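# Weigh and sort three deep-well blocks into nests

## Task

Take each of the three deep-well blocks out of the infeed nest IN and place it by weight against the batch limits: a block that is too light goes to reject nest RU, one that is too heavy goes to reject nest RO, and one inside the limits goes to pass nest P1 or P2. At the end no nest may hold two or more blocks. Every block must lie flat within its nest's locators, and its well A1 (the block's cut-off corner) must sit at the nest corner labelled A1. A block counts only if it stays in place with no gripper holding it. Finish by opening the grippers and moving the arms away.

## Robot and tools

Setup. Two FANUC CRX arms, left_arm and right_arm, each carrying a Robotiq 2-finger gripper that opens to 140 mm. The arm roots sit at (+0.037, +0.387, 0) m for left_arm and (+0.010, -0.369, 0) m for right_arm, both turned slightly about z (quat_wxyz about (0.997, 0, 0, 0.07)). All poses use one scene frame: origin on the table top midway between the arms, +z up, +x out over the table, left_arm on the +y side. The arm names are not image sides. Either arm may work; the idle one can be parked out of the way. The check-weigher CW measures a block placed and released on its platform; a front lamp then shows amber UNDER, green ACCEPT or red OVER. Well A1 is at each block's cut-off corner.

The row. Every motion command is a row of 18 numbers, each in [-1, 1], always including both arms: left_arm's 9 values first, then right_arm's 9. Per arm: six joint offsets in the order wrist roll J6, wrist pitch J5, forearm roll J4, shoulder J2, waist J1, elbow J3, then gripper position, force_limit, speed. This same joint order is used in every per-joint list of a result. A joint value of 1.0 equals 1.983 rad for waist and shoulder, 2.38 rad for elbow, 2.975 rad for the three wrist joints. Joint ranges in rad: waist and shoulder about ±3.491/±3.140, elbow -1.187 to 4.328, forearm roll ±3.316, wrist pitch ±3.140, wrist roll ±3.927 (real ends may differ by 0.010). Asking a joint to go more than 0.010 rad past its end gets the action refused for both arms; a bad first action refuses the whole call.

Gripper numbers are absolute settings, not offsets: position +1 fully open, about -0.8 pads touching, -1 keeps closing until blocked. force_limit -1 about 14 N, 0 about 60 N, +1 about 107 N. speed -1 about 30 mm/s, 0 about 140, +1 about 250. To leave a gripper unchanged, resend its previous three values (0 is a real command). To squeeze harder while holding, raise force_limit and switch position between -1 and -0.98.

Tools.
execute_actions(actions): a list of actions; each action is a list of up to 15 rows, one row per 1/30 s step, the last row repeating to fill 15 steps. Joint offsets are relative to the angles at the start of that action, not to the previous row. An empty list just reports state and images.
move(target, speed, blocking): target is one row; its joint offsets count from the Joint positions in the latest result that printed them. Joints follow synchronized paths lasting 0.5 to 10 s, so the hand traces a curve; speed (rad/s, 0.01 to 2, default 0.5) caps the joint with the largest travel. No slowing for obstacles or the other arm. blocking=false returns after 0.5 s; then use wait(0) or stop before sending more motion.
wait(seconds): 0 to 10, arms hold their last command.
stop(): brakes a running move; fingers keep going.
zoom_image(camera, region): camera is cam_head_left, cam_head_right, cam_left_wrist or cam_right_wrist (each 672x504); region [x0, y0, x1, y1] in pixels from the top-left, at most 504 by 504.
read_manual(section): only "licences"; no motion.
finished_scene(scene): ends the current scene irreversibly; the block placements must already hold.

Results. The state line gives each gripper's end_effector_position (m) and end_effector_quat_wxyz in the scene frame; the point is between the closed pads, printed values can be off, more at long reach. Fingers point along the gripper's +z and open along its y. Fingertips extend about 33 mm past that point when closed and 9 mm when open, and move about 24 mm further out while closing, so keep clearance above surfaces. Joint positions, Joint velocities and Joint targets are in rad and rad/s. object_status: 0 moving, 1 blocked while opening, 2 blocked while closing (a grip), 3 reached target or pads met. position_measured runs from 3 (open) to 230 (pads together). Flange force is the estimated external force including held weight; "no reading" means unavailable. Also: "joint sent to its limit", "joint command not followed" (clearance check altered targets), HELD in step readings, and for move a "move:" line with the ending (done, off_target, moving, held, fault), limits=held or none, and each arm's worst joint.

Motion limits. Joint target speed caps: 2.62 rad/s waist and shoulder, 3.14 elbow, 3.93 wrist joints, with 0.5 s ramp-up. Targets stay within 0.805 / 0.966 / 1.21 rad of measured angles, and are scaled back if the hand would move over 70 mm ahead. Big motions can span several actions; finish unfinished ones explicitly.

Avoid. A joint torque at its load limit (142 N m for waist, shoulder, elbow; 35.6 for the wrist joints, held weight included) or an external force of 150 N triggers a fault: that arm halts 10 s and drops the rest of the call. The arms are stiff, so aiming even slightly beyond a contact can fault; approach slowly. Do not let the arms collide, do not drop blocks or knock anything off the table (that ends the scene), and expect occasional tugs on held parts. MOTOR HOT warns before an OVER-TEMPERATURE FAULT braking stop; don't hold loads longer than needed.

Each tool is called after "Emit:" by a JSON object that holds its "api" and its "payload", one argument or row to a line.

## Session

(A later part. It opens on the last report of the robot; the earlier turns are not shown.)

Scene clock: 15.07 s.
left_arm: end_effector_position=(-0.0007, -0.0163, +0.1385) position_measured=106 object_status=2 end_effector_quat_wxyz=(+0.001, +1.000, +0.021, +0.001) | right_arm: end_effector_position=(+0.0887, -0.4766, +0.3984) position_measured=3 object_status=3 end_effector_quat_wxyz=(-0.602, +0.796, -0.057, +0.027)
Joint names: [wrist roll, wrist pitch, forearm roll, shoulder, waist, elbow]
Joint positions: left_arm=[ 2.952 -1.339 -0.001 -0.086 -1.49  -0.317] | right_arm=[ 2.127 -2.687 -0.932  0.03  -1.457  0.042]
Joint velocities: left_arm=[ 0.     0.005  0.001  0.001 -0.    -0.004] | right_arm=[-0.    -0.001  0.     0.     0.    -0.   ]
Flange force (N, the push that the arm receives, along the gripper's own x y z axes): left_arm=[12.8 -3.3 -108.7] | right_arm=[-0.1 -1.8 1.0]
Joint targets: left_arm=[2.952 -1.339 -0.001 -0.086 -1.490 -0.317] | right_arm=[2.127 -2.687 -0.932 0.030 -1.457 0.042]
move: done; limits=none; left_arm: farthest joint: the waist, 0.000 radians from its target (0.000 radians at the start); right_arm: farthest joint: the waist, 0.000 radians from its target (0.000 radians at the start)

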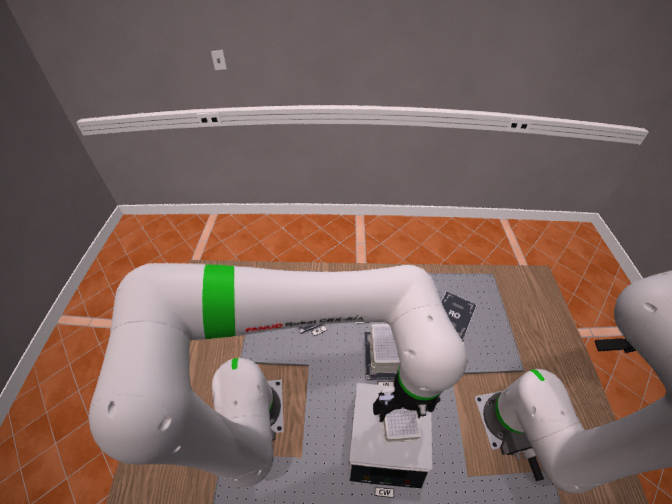

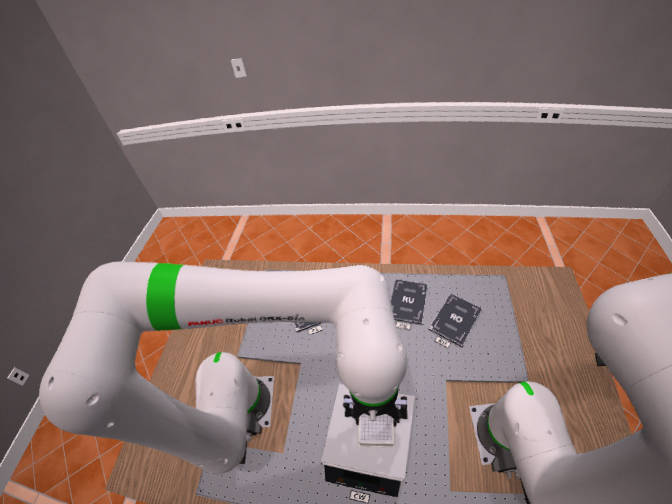

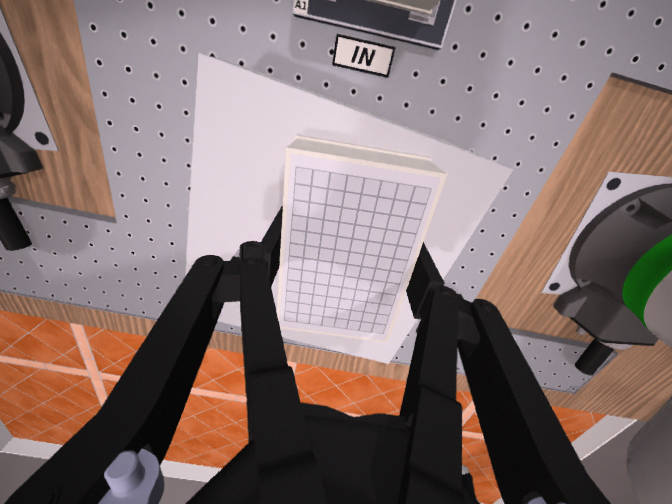

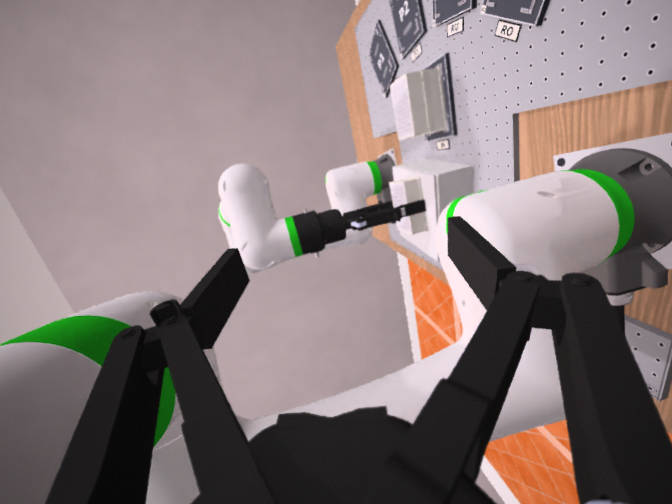

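Contact ≈0.141.

Emit:
{"api": "move", "payload": {
  "target": [0,-0.002,0,0,0,0.0025,0.5,0,0,0,0,0,0,0,0,1,0,0]
}}

Emit:
{"api": "wait", "payload": {
  "seconds": 2
}}

Emit:
{"api": "zoom_image", "payload": {
  "camera": "cam_head_right",
  "region": [300,440,420,504]
}}

Scene clock: 15.93 s.
left_arm: end_effector_position=(-0.0006, -0.0169, +0.1410) position_measured=66 object_status=3 end_effector_quat_wxyz=(+0.001, +1.000, +0.021, +0.001) | right_arm: end_effector_position=(+0.0887, -0.4766, +0.3984) position_measured=3 object_status=3 end_effector_quat_wxyz=(-0.602, +0.796, -0.057, +0.027)
Joint names: [wrist roll, wrist pitch, forearm roll, shoulder, waist, elbow]
Joint positions: left_arm=[ 2.952 -1.345 -0.001 -0.086 -1.49  -0.311] | right_arm=[ 2.127 -2.687 -0.932  0.03  -1.457  0.042]
Joint velocities: left_arm=[ 0.    -0.001  0.    -0.    -0.     0.   ] | right_arm=[-0.    -0.001 -0.     0.     0.     0.   ]
Flange force (N, the push that the arm receives, along the gripper's own x y z axes): left_arm=[-2.1 0.0 -3.1] | right_arm=[-1.8 -2.2 -1.6]
Joint targets: left_arm=[2.952 -1.345 -0.001 -0.086 -1.490 -0.311] | right_arm=[2.127 -2.687 -0.932 0.030 -1.457 0.042]
move: done; limits=none; left_arm: farthest joint: the waist, 0.000 radians from its target (0.000 radians at the start); right_arm: farthest joint: the waist, 0.000 radians from its target (0.000 radians at the start)

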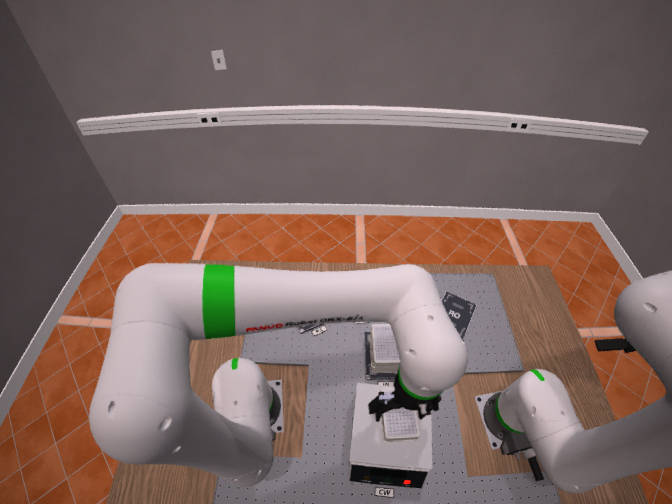

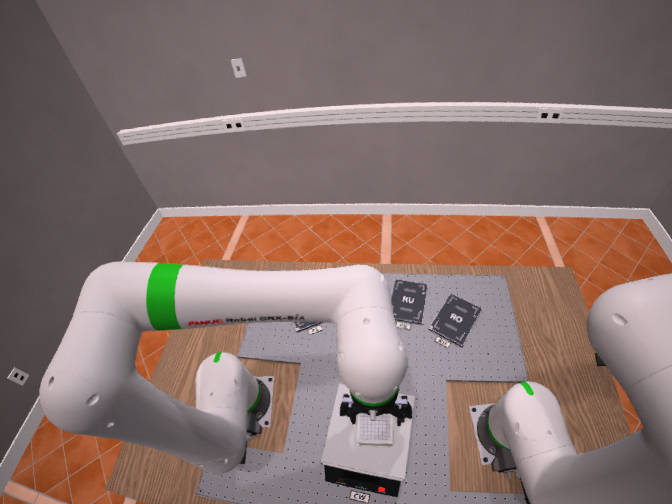

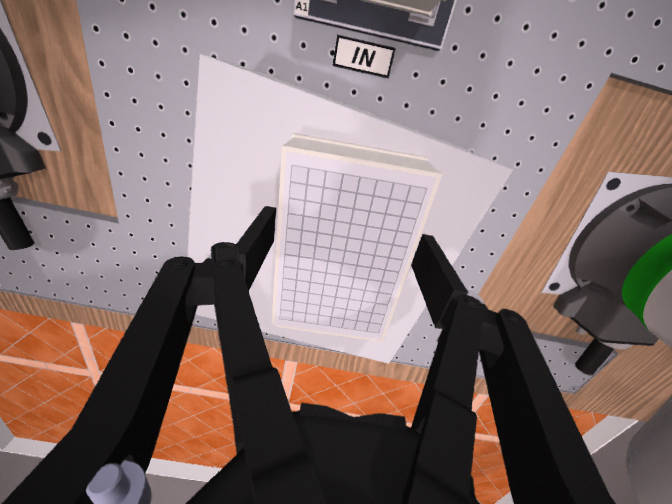

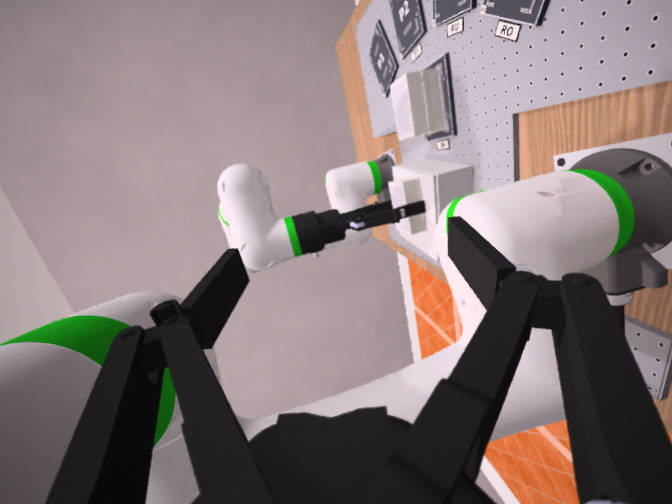

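Scene clock: 17.93 s.
left_arm: end_effector_position=(-0.0006, -0.0169, +0.1410) position_measured=66 object_status=3 end_effector_quat_wxyz=(+0.001, +1.000, +0.021, +0.001) | right_arm: end_effector_position=(+0.0887, -0.4766, +0.3984) position_measured=3 object_status=3 end_effector_quat_wxyz=(-0.602, +0.796, -0.057, +0.027)
Joint names: [wrist roll, wrist pitch, forearm roll, shoulder, waist, elbow]
Joint positions: left_arm=[ 2.952 -1.345 -0.001 -0.086 -1.49  -0.311] | right_arm=[ 2.127 -2.687 -0.932  0.03  -1.457  0.042]
Joint velocities: left_arm=[ 0. -0.  0.  0.  0.  0.] | right_arm=[ 0.     0.001  0.     0.    -0.     0.001]
Flange force (N, the push that the arm receives, along the gripper's own x y z axes): left_arm=[-0.8 -2.0 -2.9] | right_arm=[-3.6 -0.5 0.5]
Joint targets: left_arm=[2.952 -1.345 -0.001 -0.086 -1.490 -0.311] | right_arm=[2.127 -2.687 -0.932 0.030 -1.457 0.042]
wait: 2.00 s; at rest by 0.17 s

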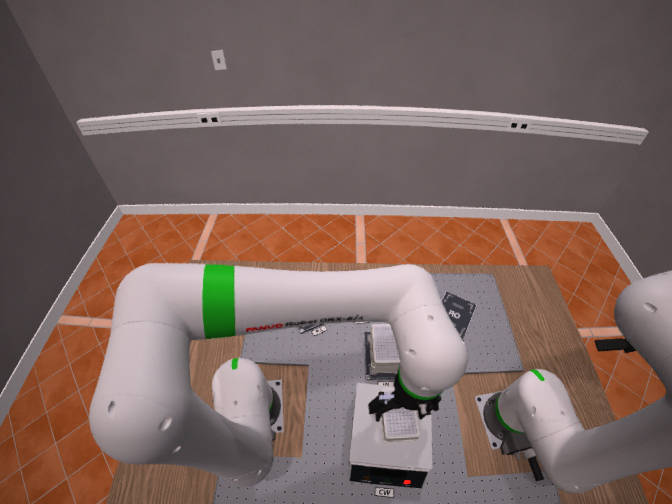

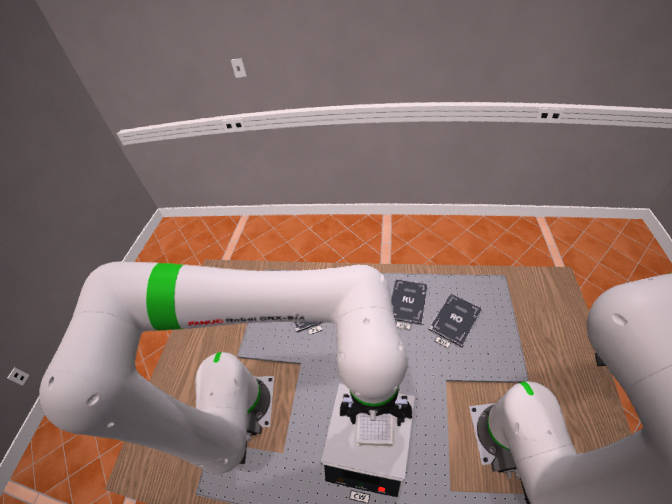

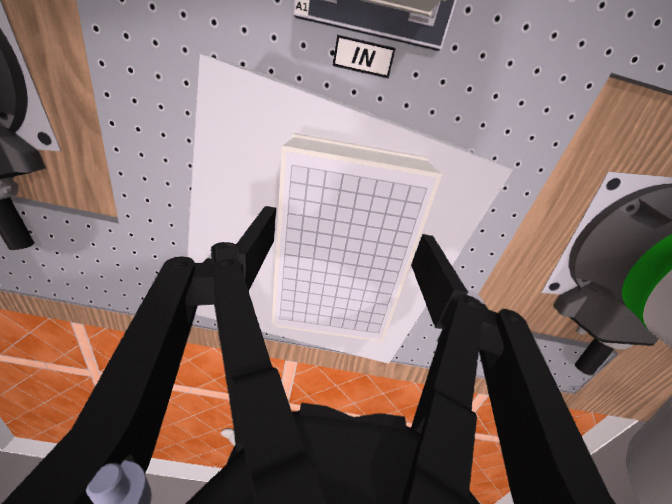

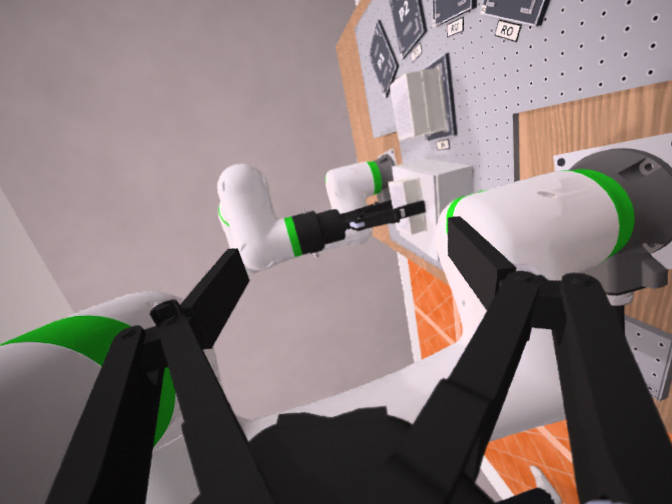

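Region (300, 440, 420, 504) of cam_head_right's 672x504 image, scaled by 4.200, with more detail than that image has; it fills the top 269 rows of this view, and the rest is white.

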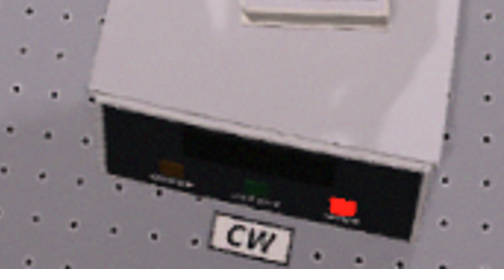

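Emit:
{"api": "move", "payload": {
  "target": [0,0,0,0,0,0,-1,0,0,0,0,0,0,0,0,1,0,0]
}}

Emit:
{"api": "move", "payload": {
  "target": [0,-0.008,0,0,0,0.01,-1,0,0,0,0,0,0,0,0,1,0,0]
}}

Emit:
{"api": "move", "payload": {
  "target": [-0.356,-0.0764,0,0.4286,0.2113,0.452,-1,0,0,0,0,0,0,0,0,1,0,0],
  "speed": 0.7
}}

Scene clock: 19.03 s.
left_arm: end_effector_position=(-0.0006, -0.0169, +0.1412) position_measured=106 object_status=2 end_effector_quat_wxyz=(+0.001, +1.000, +0.021, +0.001) | right_arm: end_effector_position=(+0.0887, -0.4766, +0.3984) position_measured=3 object_status=3 end_effector_quat_wxyz=(-0.602, +0.796, -0.057, +0.027)
Joint names: [wrist roll, wrist pitch, forearm roll, shoulder, waist, elbow]
Joint positions: left_arm=[ 2.952 -1.345 -0.001 -0.086 -1.49  -0.311] | right_arm=[ 2.127 -2.687 -0.932  0.03  -1.457  0.042]
Joint velocities: left_arm=[0.    0.001 0.002 0.001 0.    0.   ] | right_arm=[ 0.    -0.     0.    -0.     0.    -0.001]
Flange force (N, the push that the arm receives, along the gripper's own x y z axes): left_arm=[0.7 -4.0 -20.7] | right_arm=[-1.7 1.3 -1.6]
Joint targets: left_arm=[2.952 -1.345 -0.001 -0.086 -1.490 -0.311] | right_arm=[2.127 -2.687 -0.932 0.030 -1.457 0.042]
move: done; limits=none; left_arm: farthest joint: the waist, 0.000 radians from its target (0.000 radians at the start); right_arm: farthest joint: the waist, 0.000 radians from its target (0.000 radians at the start)

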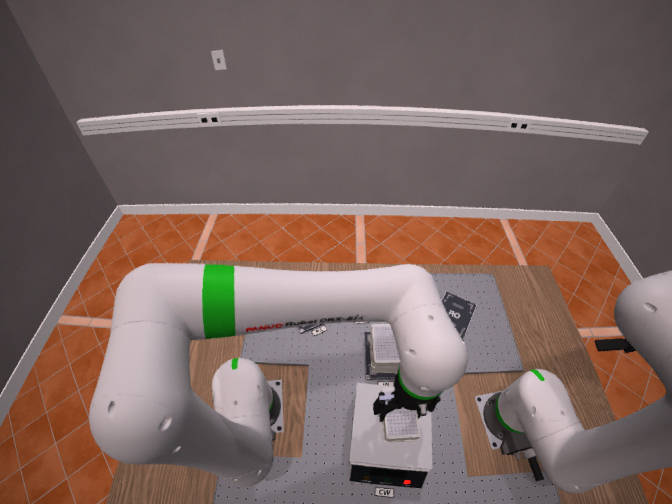

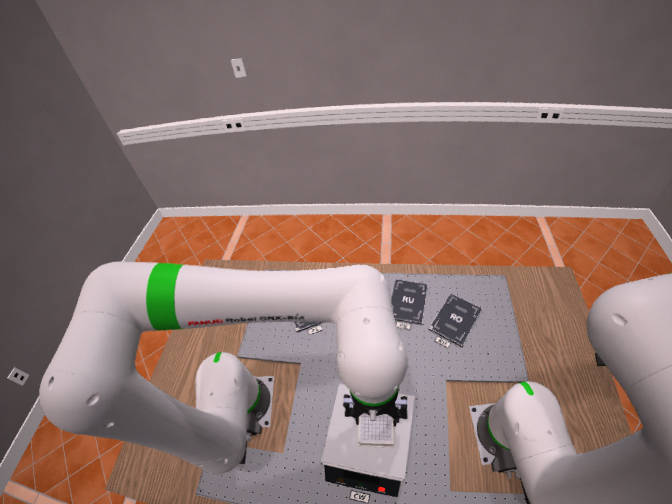

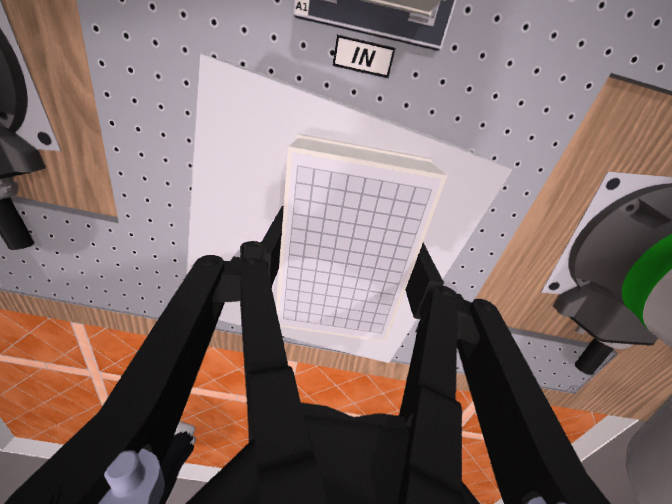

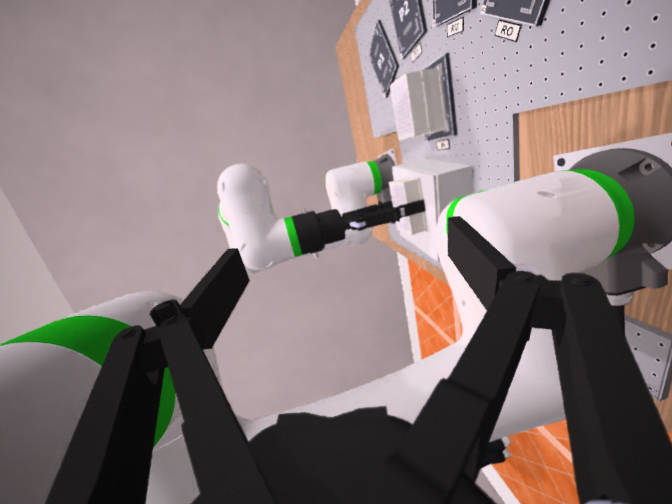

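Scene clock: 19.80 s.
left_arm: end_effector_position=(-0.0001, -0.0190, +0.1511) position_measured=106 object_status=2 end_effector_quat_wxyz=(+0.001, +1.000, +0.021, +0.001) | right_arm: end_effector_position=(+0.0887, -0.4766, +0.3984) position_measured=3 object_status=3 end_effector_quat_wxyz=(-0.602, +0.796, -0.057, +0.027)
Joint names: [wrist roll, wrist pitch, forearm roll, shoulder, waist, elbow]
Joint positions: left_arm=[ 2.952 -1.368 -0.001 -0.086 -1.49  -0.287] | right_arm=[ 2.127 -2.687 -0.932  0.03  -1.457  0.042]
Joint velocities: left_arm=[-0.    -0.001 -0.    -0.001  0.     0.001] | right_arm=[-0.  0. -0.  0. -0. -0.]
Flange force (N, the push that the arm receives, along the gripper's own x y z axes): left_arm=[-1.5 -0.4 -2.5] | right_arm=[-2.3 -0.1 2.4]
Joint targets: left_arm=[2.952 -1.369 -0.001 -0.086 -1.490 -0.287] | right_arm=[2.127 -2.687 -0.932 0.030 -1.457 0.042]
move: done; limits=none; left_arm: farthest joint: the waist, 0.000 radians from its target (0.000 radians at the start); right_arm: farthest joint: the waist, 0.000 radians from its target (0.000 radians at the start)

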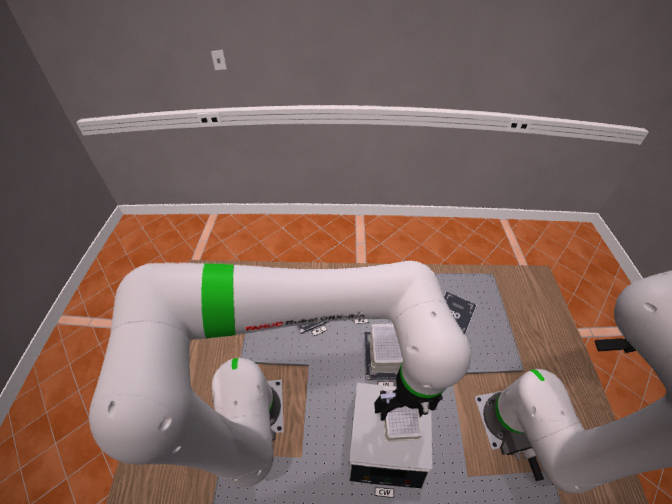

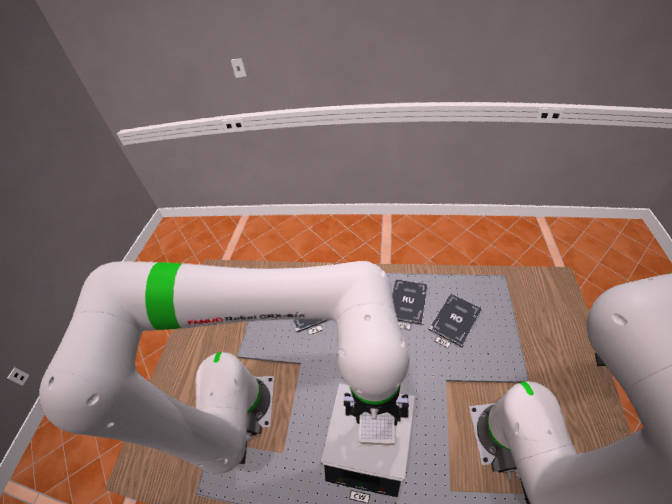

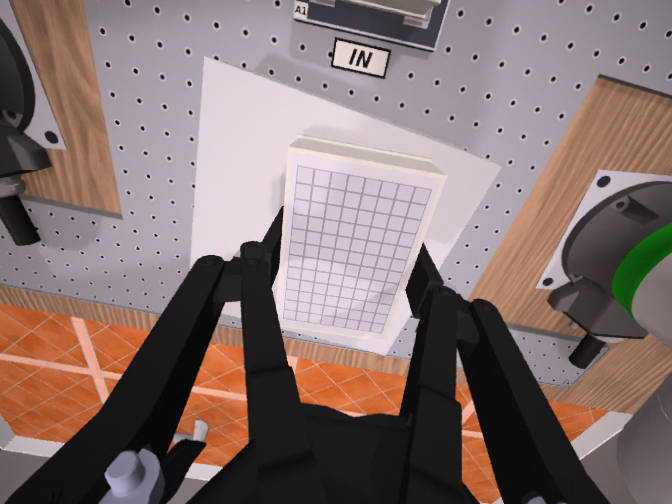

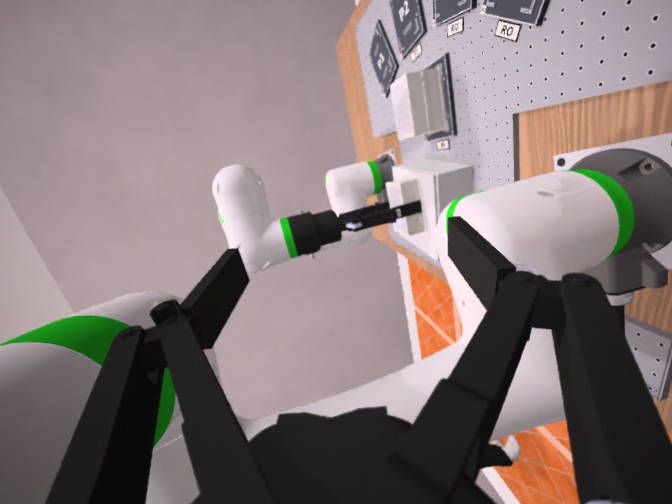

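Scene clock: 21.93 s.
left_arm: end_effector_position=(+0.3662, -0.2593, +0.1352) position_measured=106 object_status=2 end_effector_quat_wxyz=(-0.000, +0.956, -0.295, +0.000) | right_arm: end_effector_position=(+0.0887, -0.4766, +0.3984) position_measured=3 object_status=3 end_effector_quat_wxyz=(-0.602, +0.796, -0.057, +0.027)
Joint names: [wrist roll, wrist pitch, forearm roll, shoulder, waist, elbow]
Joint positions: left_arm=[ 1.893 -1.596 -0.001  0.764 -1.071  0.789] | right_arm=[ 2.127 -2.687 -0.932  0.03  -1.457  0.042]
Joint velocities: left_arm=[-0.002  0.001  0.     0.002  0.001  0.002] | right_arm=[ 0.     0.001 -0.    -0.     0.    -0.   ]
Flange force (N, the push that the arm receives, along the gripper's own x y z axes): left_arm=[-0.1 1.4 -2.8] | right_arm=[-2.6 -0.3 4.7]
Joint targets: left_arm=[1.893 -1.596 -0.001 0.764 -1.071 0.789] | right_arm=[2.127 -2.687 -0.932 0.030 -1.457 0.042]
move: done; limits=none; left_arm: farthest joint: the waist, 0.000 radians from its target (0.419 radians at the start); right_arm: farthest joint: the waist, 0.000 radians from its target (0.000 radians at the start)

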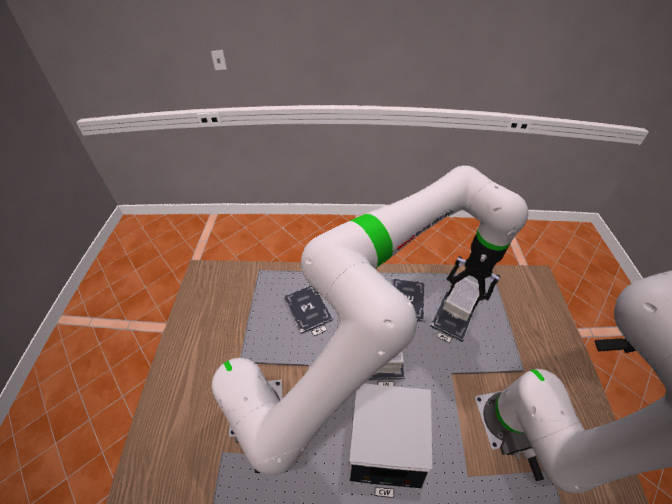

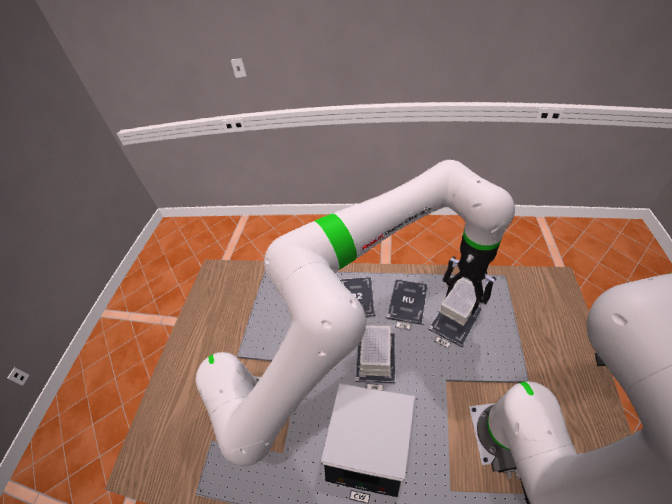

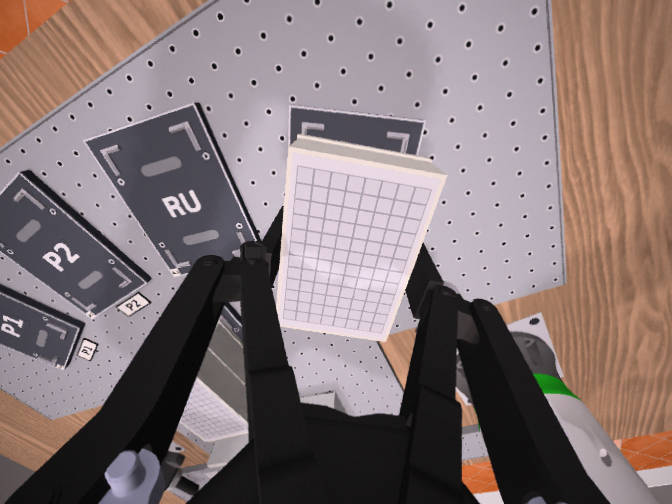

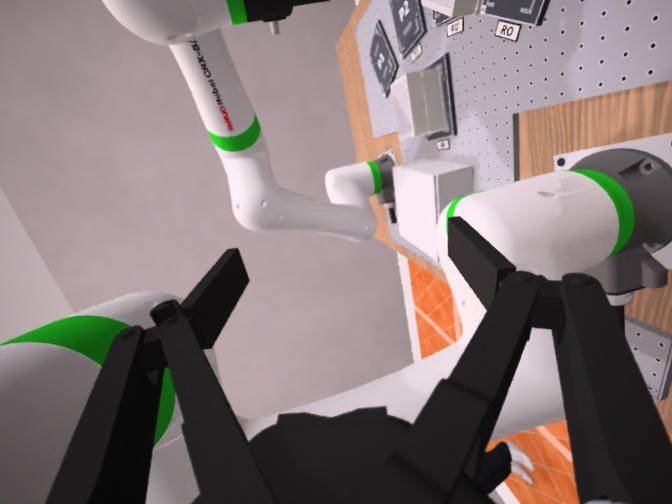

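Emit:
{"api": "move", "payload": {
  "target": [0.0185,0.0528,0,0,0,-0.066,-1,0,0,0,0,0,0,0,0,1,0,0],
  "speed": 0.2
}}

Emit:
{"api": "zoom_image", "payload": {
  "camera": "cam_left_wrist",
  "region": [240,70,490,250]
}}

Emit:
{"api": "zoom_image", "payload": {
  "camera": "cam_head_right",
  "region": [410,270,510,360]
}}

Scene clock: 23.37 s.
left_arm: end_effector_position=(+0.3641, -0.2563, +0.0679) position_measured=106 object_status=2 end_effector_quat_wxyz=(-0.000, +0.963, -0.268, +0.000) | right_arm: end_effector_position=(+0.0887, -0.4766, +0.3984) position_measured=3 object_status=3 end_effector_quat_wxyz=(-0.602, +0.796, -0.057, +0.027)
Joint names: [wrist roll, wrist pitch, forearm roll, shoulder, waist, elbow]
Joint positions: left_arm=[ 1.948 -1.439 -0.001  0.764 -1.071  0.632] | right_arm=[ 2.127 -2.687 -0.932  0.03  -1.457  0.042]
Joint velocities: left_arm=[ 0.001  0.002  0.001  0.     0.    -0.001] | right_arm=[-0.     0.001  0.001  0.    -0.     0.   ]
Flange force (N, the push that the arm receives, along the gripper's own x y z axes): left_arm=[-1.7 0.0 -2.0] | right_arm=[-2.3 1.4 1.6]
Joint targets: left_arm=[1.948 -1.439 -0.001 0.764 -1.071 0.632] | right_arm=[2.127 -2.687 -0.932 0.030 -1.457 0.042]
move: done; limits=none; left_arm: farthest joint: the waist, 0.000 radians from its target (0.000 radians at the start); right_arm: farthest joint: the waist, 0.000 radians from its target (0.000 radians at the start)

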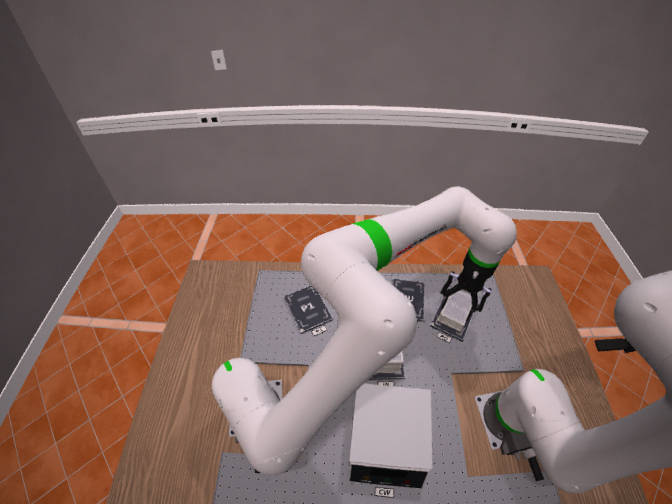

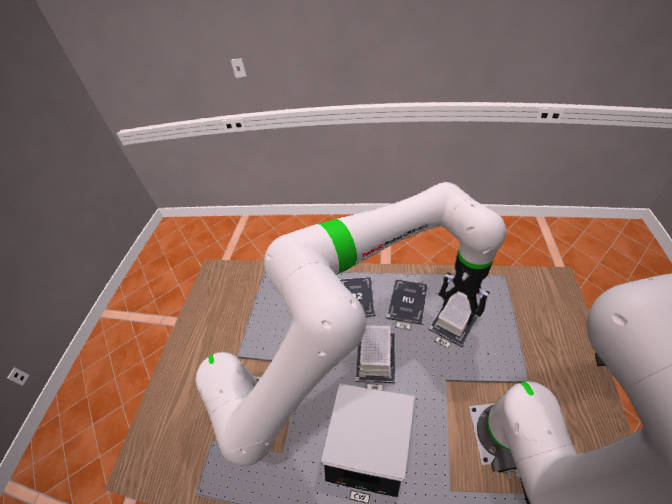

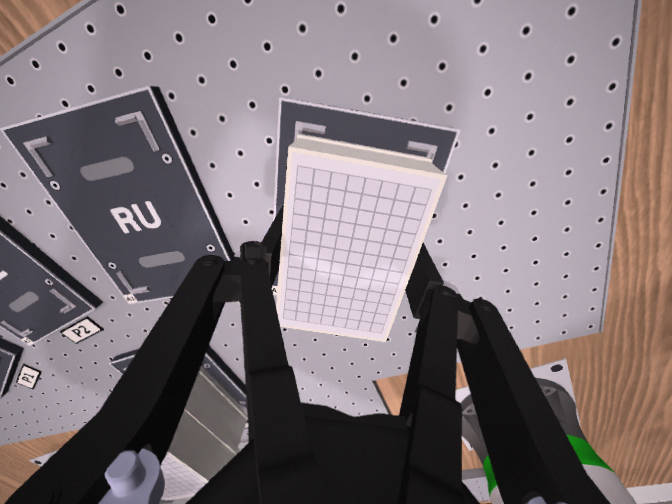

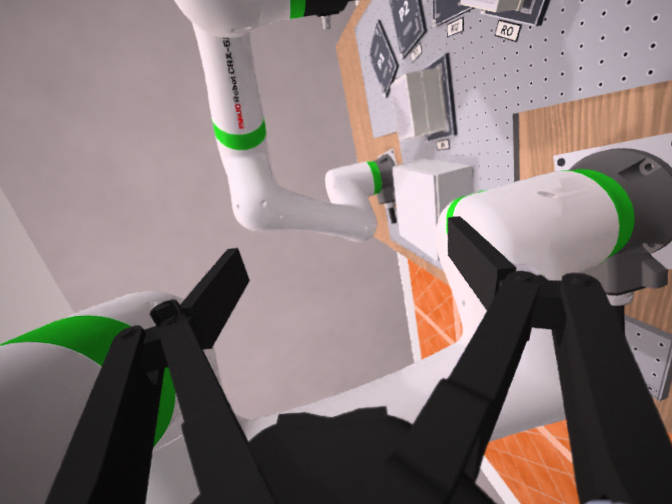

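Region (240, 70, 490, 250) of cam_left_wrist's 672x504 image, scaled by 2.016, with more detail than that image has; it fills the top 363 rows of this view, and the rest is white.

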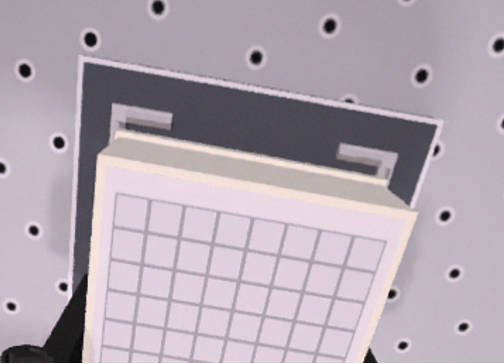

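Region (410, 270, 510, 360) of cam_head_right's 672x504 image, scaled by 5.040, with more detail than that image has; it fills the top 454 rows of this view, and the rest is white.

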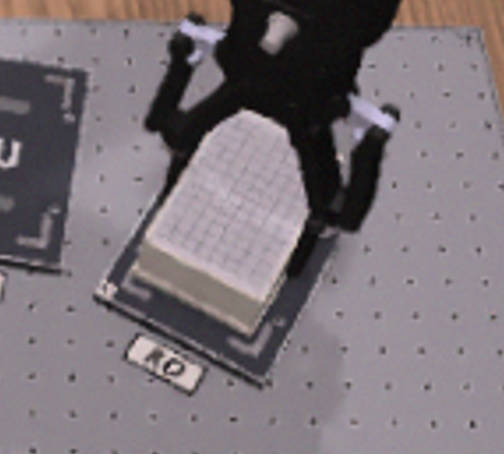

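Emit:
{"api": "move", "payload": {
  "target": [0,0.0063,0,0.0036,0,-0.0048,-1,0,0,0,0,0,0,0,0,1,0,0],
  "speed": 0.05
}}

Emit:
{"api": "zoom_image", "payload": {
  "camera": "cam_left_wrist",
  "region": [260,90,470,200]
}}

Emit:
{"api": "zoom_image", "payload": {
  "camera": "cam_head_right",
  "region": [420,290,490,355]
}}

Scene clock: 24.43 s.
left_arm: end_effector_position=(+0.3647, -0.2572, +0.0580) position_measured=106 object_status=2 end_effector_quat_wxyz=(-0.000, +0.963, -0.268, +0.000) | right_arm: end_effector_position=(+0.0887, -0.4766, +0.3984) position_measured=3 object_status=3 end_effector_quat_wxyz=(-0.602, +0.796, -0.057, +0.027)
Joint names: [wrist roll, wrist pitch, forearm roll, shoulder, waist, elbow]
Joint positions: left_arm=[ 1.948 -1.42  -0.001  0.771 -1.071  0.62 ] | right_arm=[ 2.127 -2.687 -0.932  0.03  -1.457  0.042]
Joint velocities: left_arm=[-0.     0.001  0.001 -0.     0.    -0.001] | right_arm=[-0.    -0.001  0.    -0.     0.    -0.   ]
Flange force (N, the push that the arm receives, along the gripper's own x y z axes): left_arm=[-2.8 -0.9 -2.0] | right_arm=[-2.0 -0.3 1.1]
Joint targets: left_arm=[1.948 -1.420 -0.001 0.771 -1.071 0.620] | right_arm=[2.127 -2.687 -0.932 0.030 -1.457 0.042]
move: done; limits=none; left_arm: farthest joint: the waist, 0.000 radians from its target (0.000 radians at the start); right_arm: farthest joint: the waist, 0.000 radians from its target (0.000 radians at the start)

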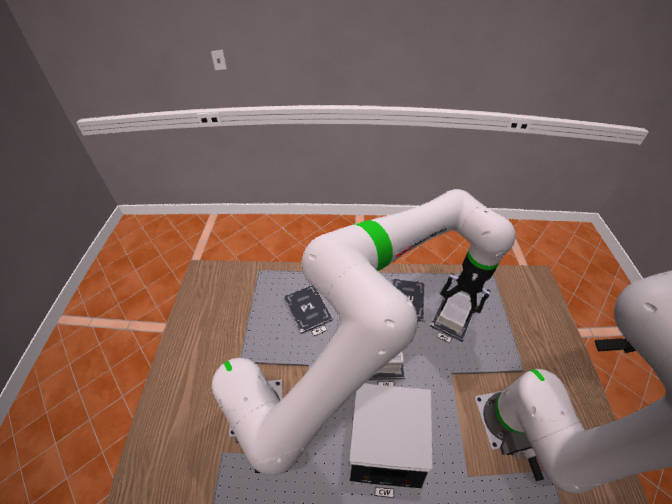

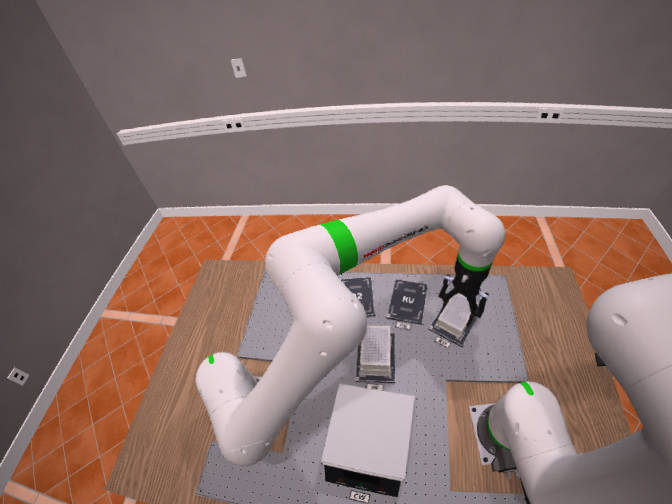

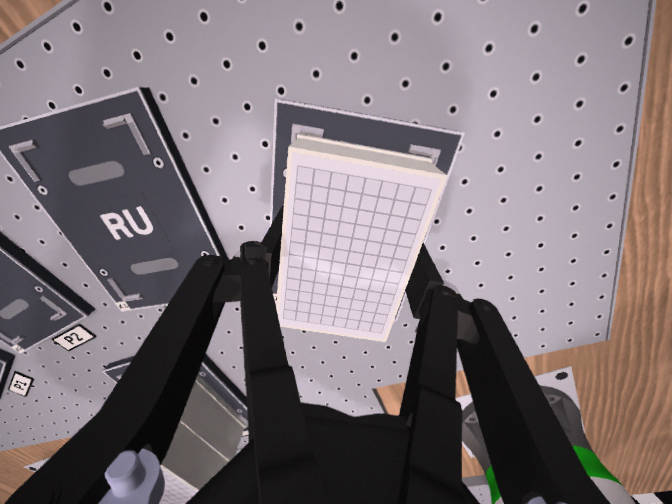

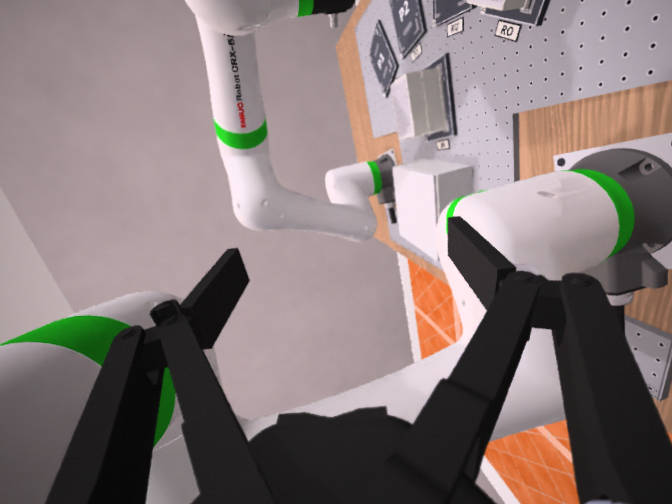

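Region (260, 90, 470, 200) of cam_left_wrist's 672x504 image, scaled by 2.400, with more detail than that image has; it fills the top 264 rows of this view, and the rest is white.

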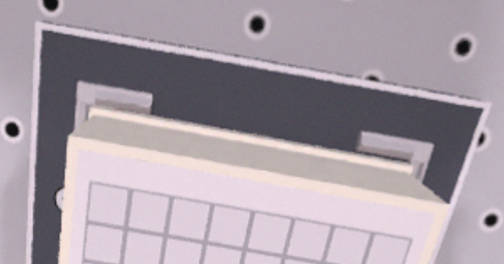

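Region (420, 290, 490, 355) of cam_head_right's 672x504 image, scaled by 7.200, with more detail than that image has; it fills the top 468 rows of this view, and the rest is white.

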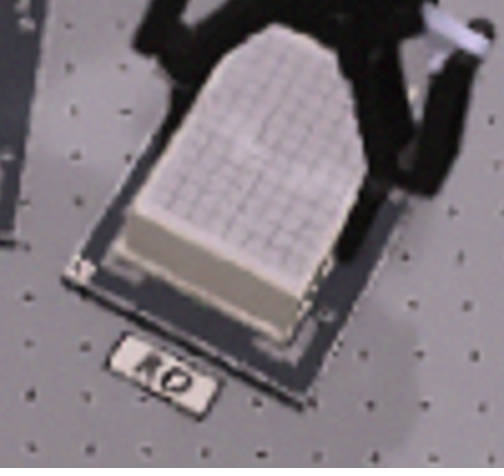

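Emit:
{"api": "move", "payload": {
  "target": [0.001,0.0034,0,0.0012,-0.0009,-0.0033,-1,0,0,0,0,0,0,0,0,1,0,0],
  "speed": 0.02
}}

Emit:
{"api": "zoom_image", "payload": {
  "camera": "cam_head_right",
  "region": [420,290,490,355]
}}

Scene clock: 25.30 s.
left_arm: end_effector_position=(+0.3636, -0.2577, +0.0533) position_measured=106 object_status=2 end_effector_quat_wxyz=(-0.000, +0.963, -0.268, +0.000) | right_arm: end_effector_position=(+0.0887, -0.4766, +0.3984) position_measured=3 object_status=3 end_effector_quat_wxyz=(-0.602, +0.796, -0.057, +0.027)
Joint names: [wrist roll, wrist pitch, forearm roll, shoulder, waist, elbow]
Joint positions: left_arm=[ 1.951 -1.41  -0.001  0.773 -1.072  0.613] | right_arm=[ 2.127 -2.687 -0.932  0.03  -1.457  0.042]
Joint velocities: left_arm=[ 0.001  0.002 -0.001  0.002 -0.001 -0.002] | right_arm=[ 0.    -0.001  0.    -0.    -0.     0.   ]
Flange force (N, the push that the arm receives, along the gripper's own x y z axes): left_arm=[-6.0 -7.8 -33.2] | right_arm=[-3.1 -0.7 0.4]
Joint targets: left_arm=[1.951 -1.410 -0.001 0.773 -1.072 0.612] | right_arm=[2.127 -2.687 -0.932 0.030 -1.457 0.042]
move: done; limits=none; left_arm: farthest joint: the shoulder, 0.001 radians from its target (0.003 radians at the start); right_arm: farthest joint: the waist, 0.000 radians from its target (0.000 radians at the start)

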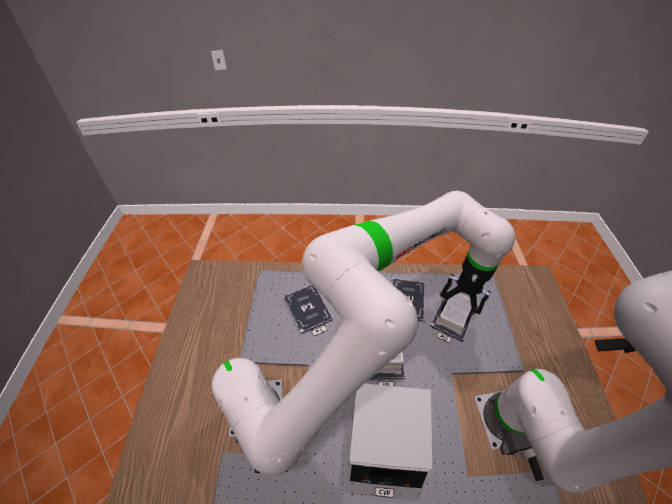

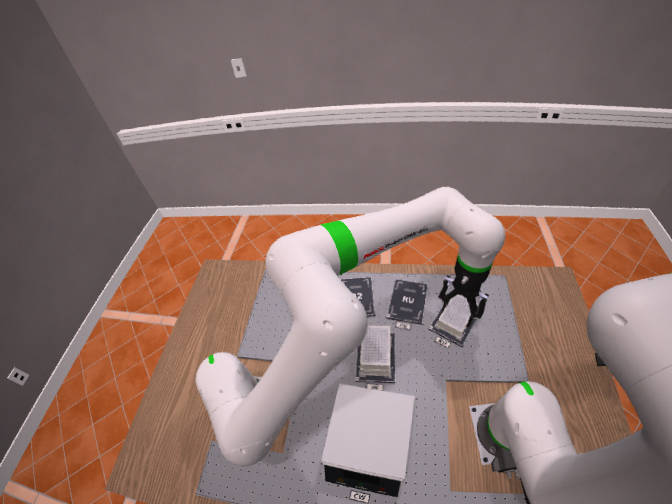

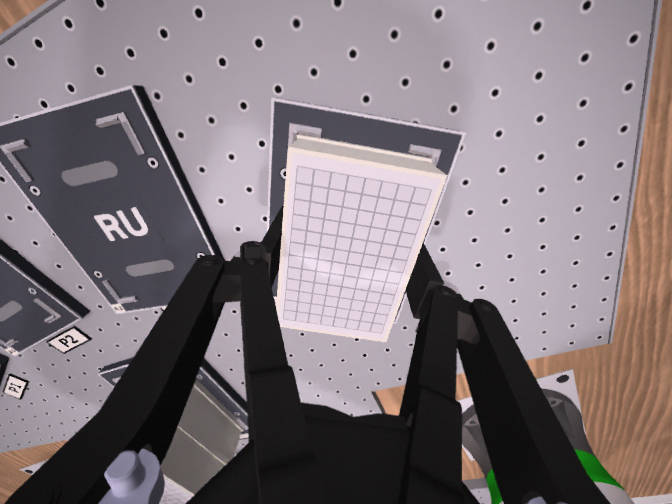

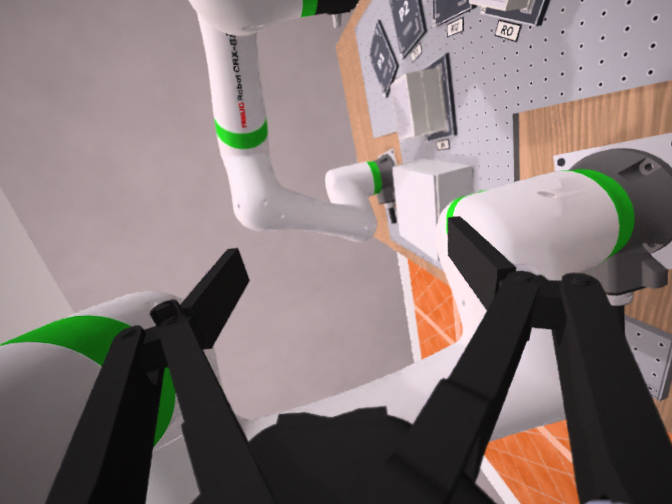

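Region (420, 290, 490, 355) of cam_head_right's 672x504 image, scaled by 7.200, with more detail than that image has; it fills the top 468 rows of this view, and the rest is white.

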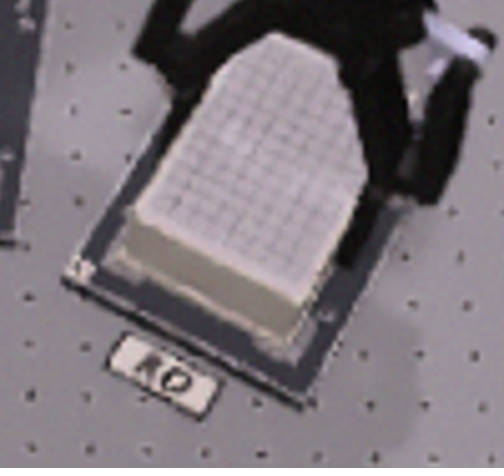

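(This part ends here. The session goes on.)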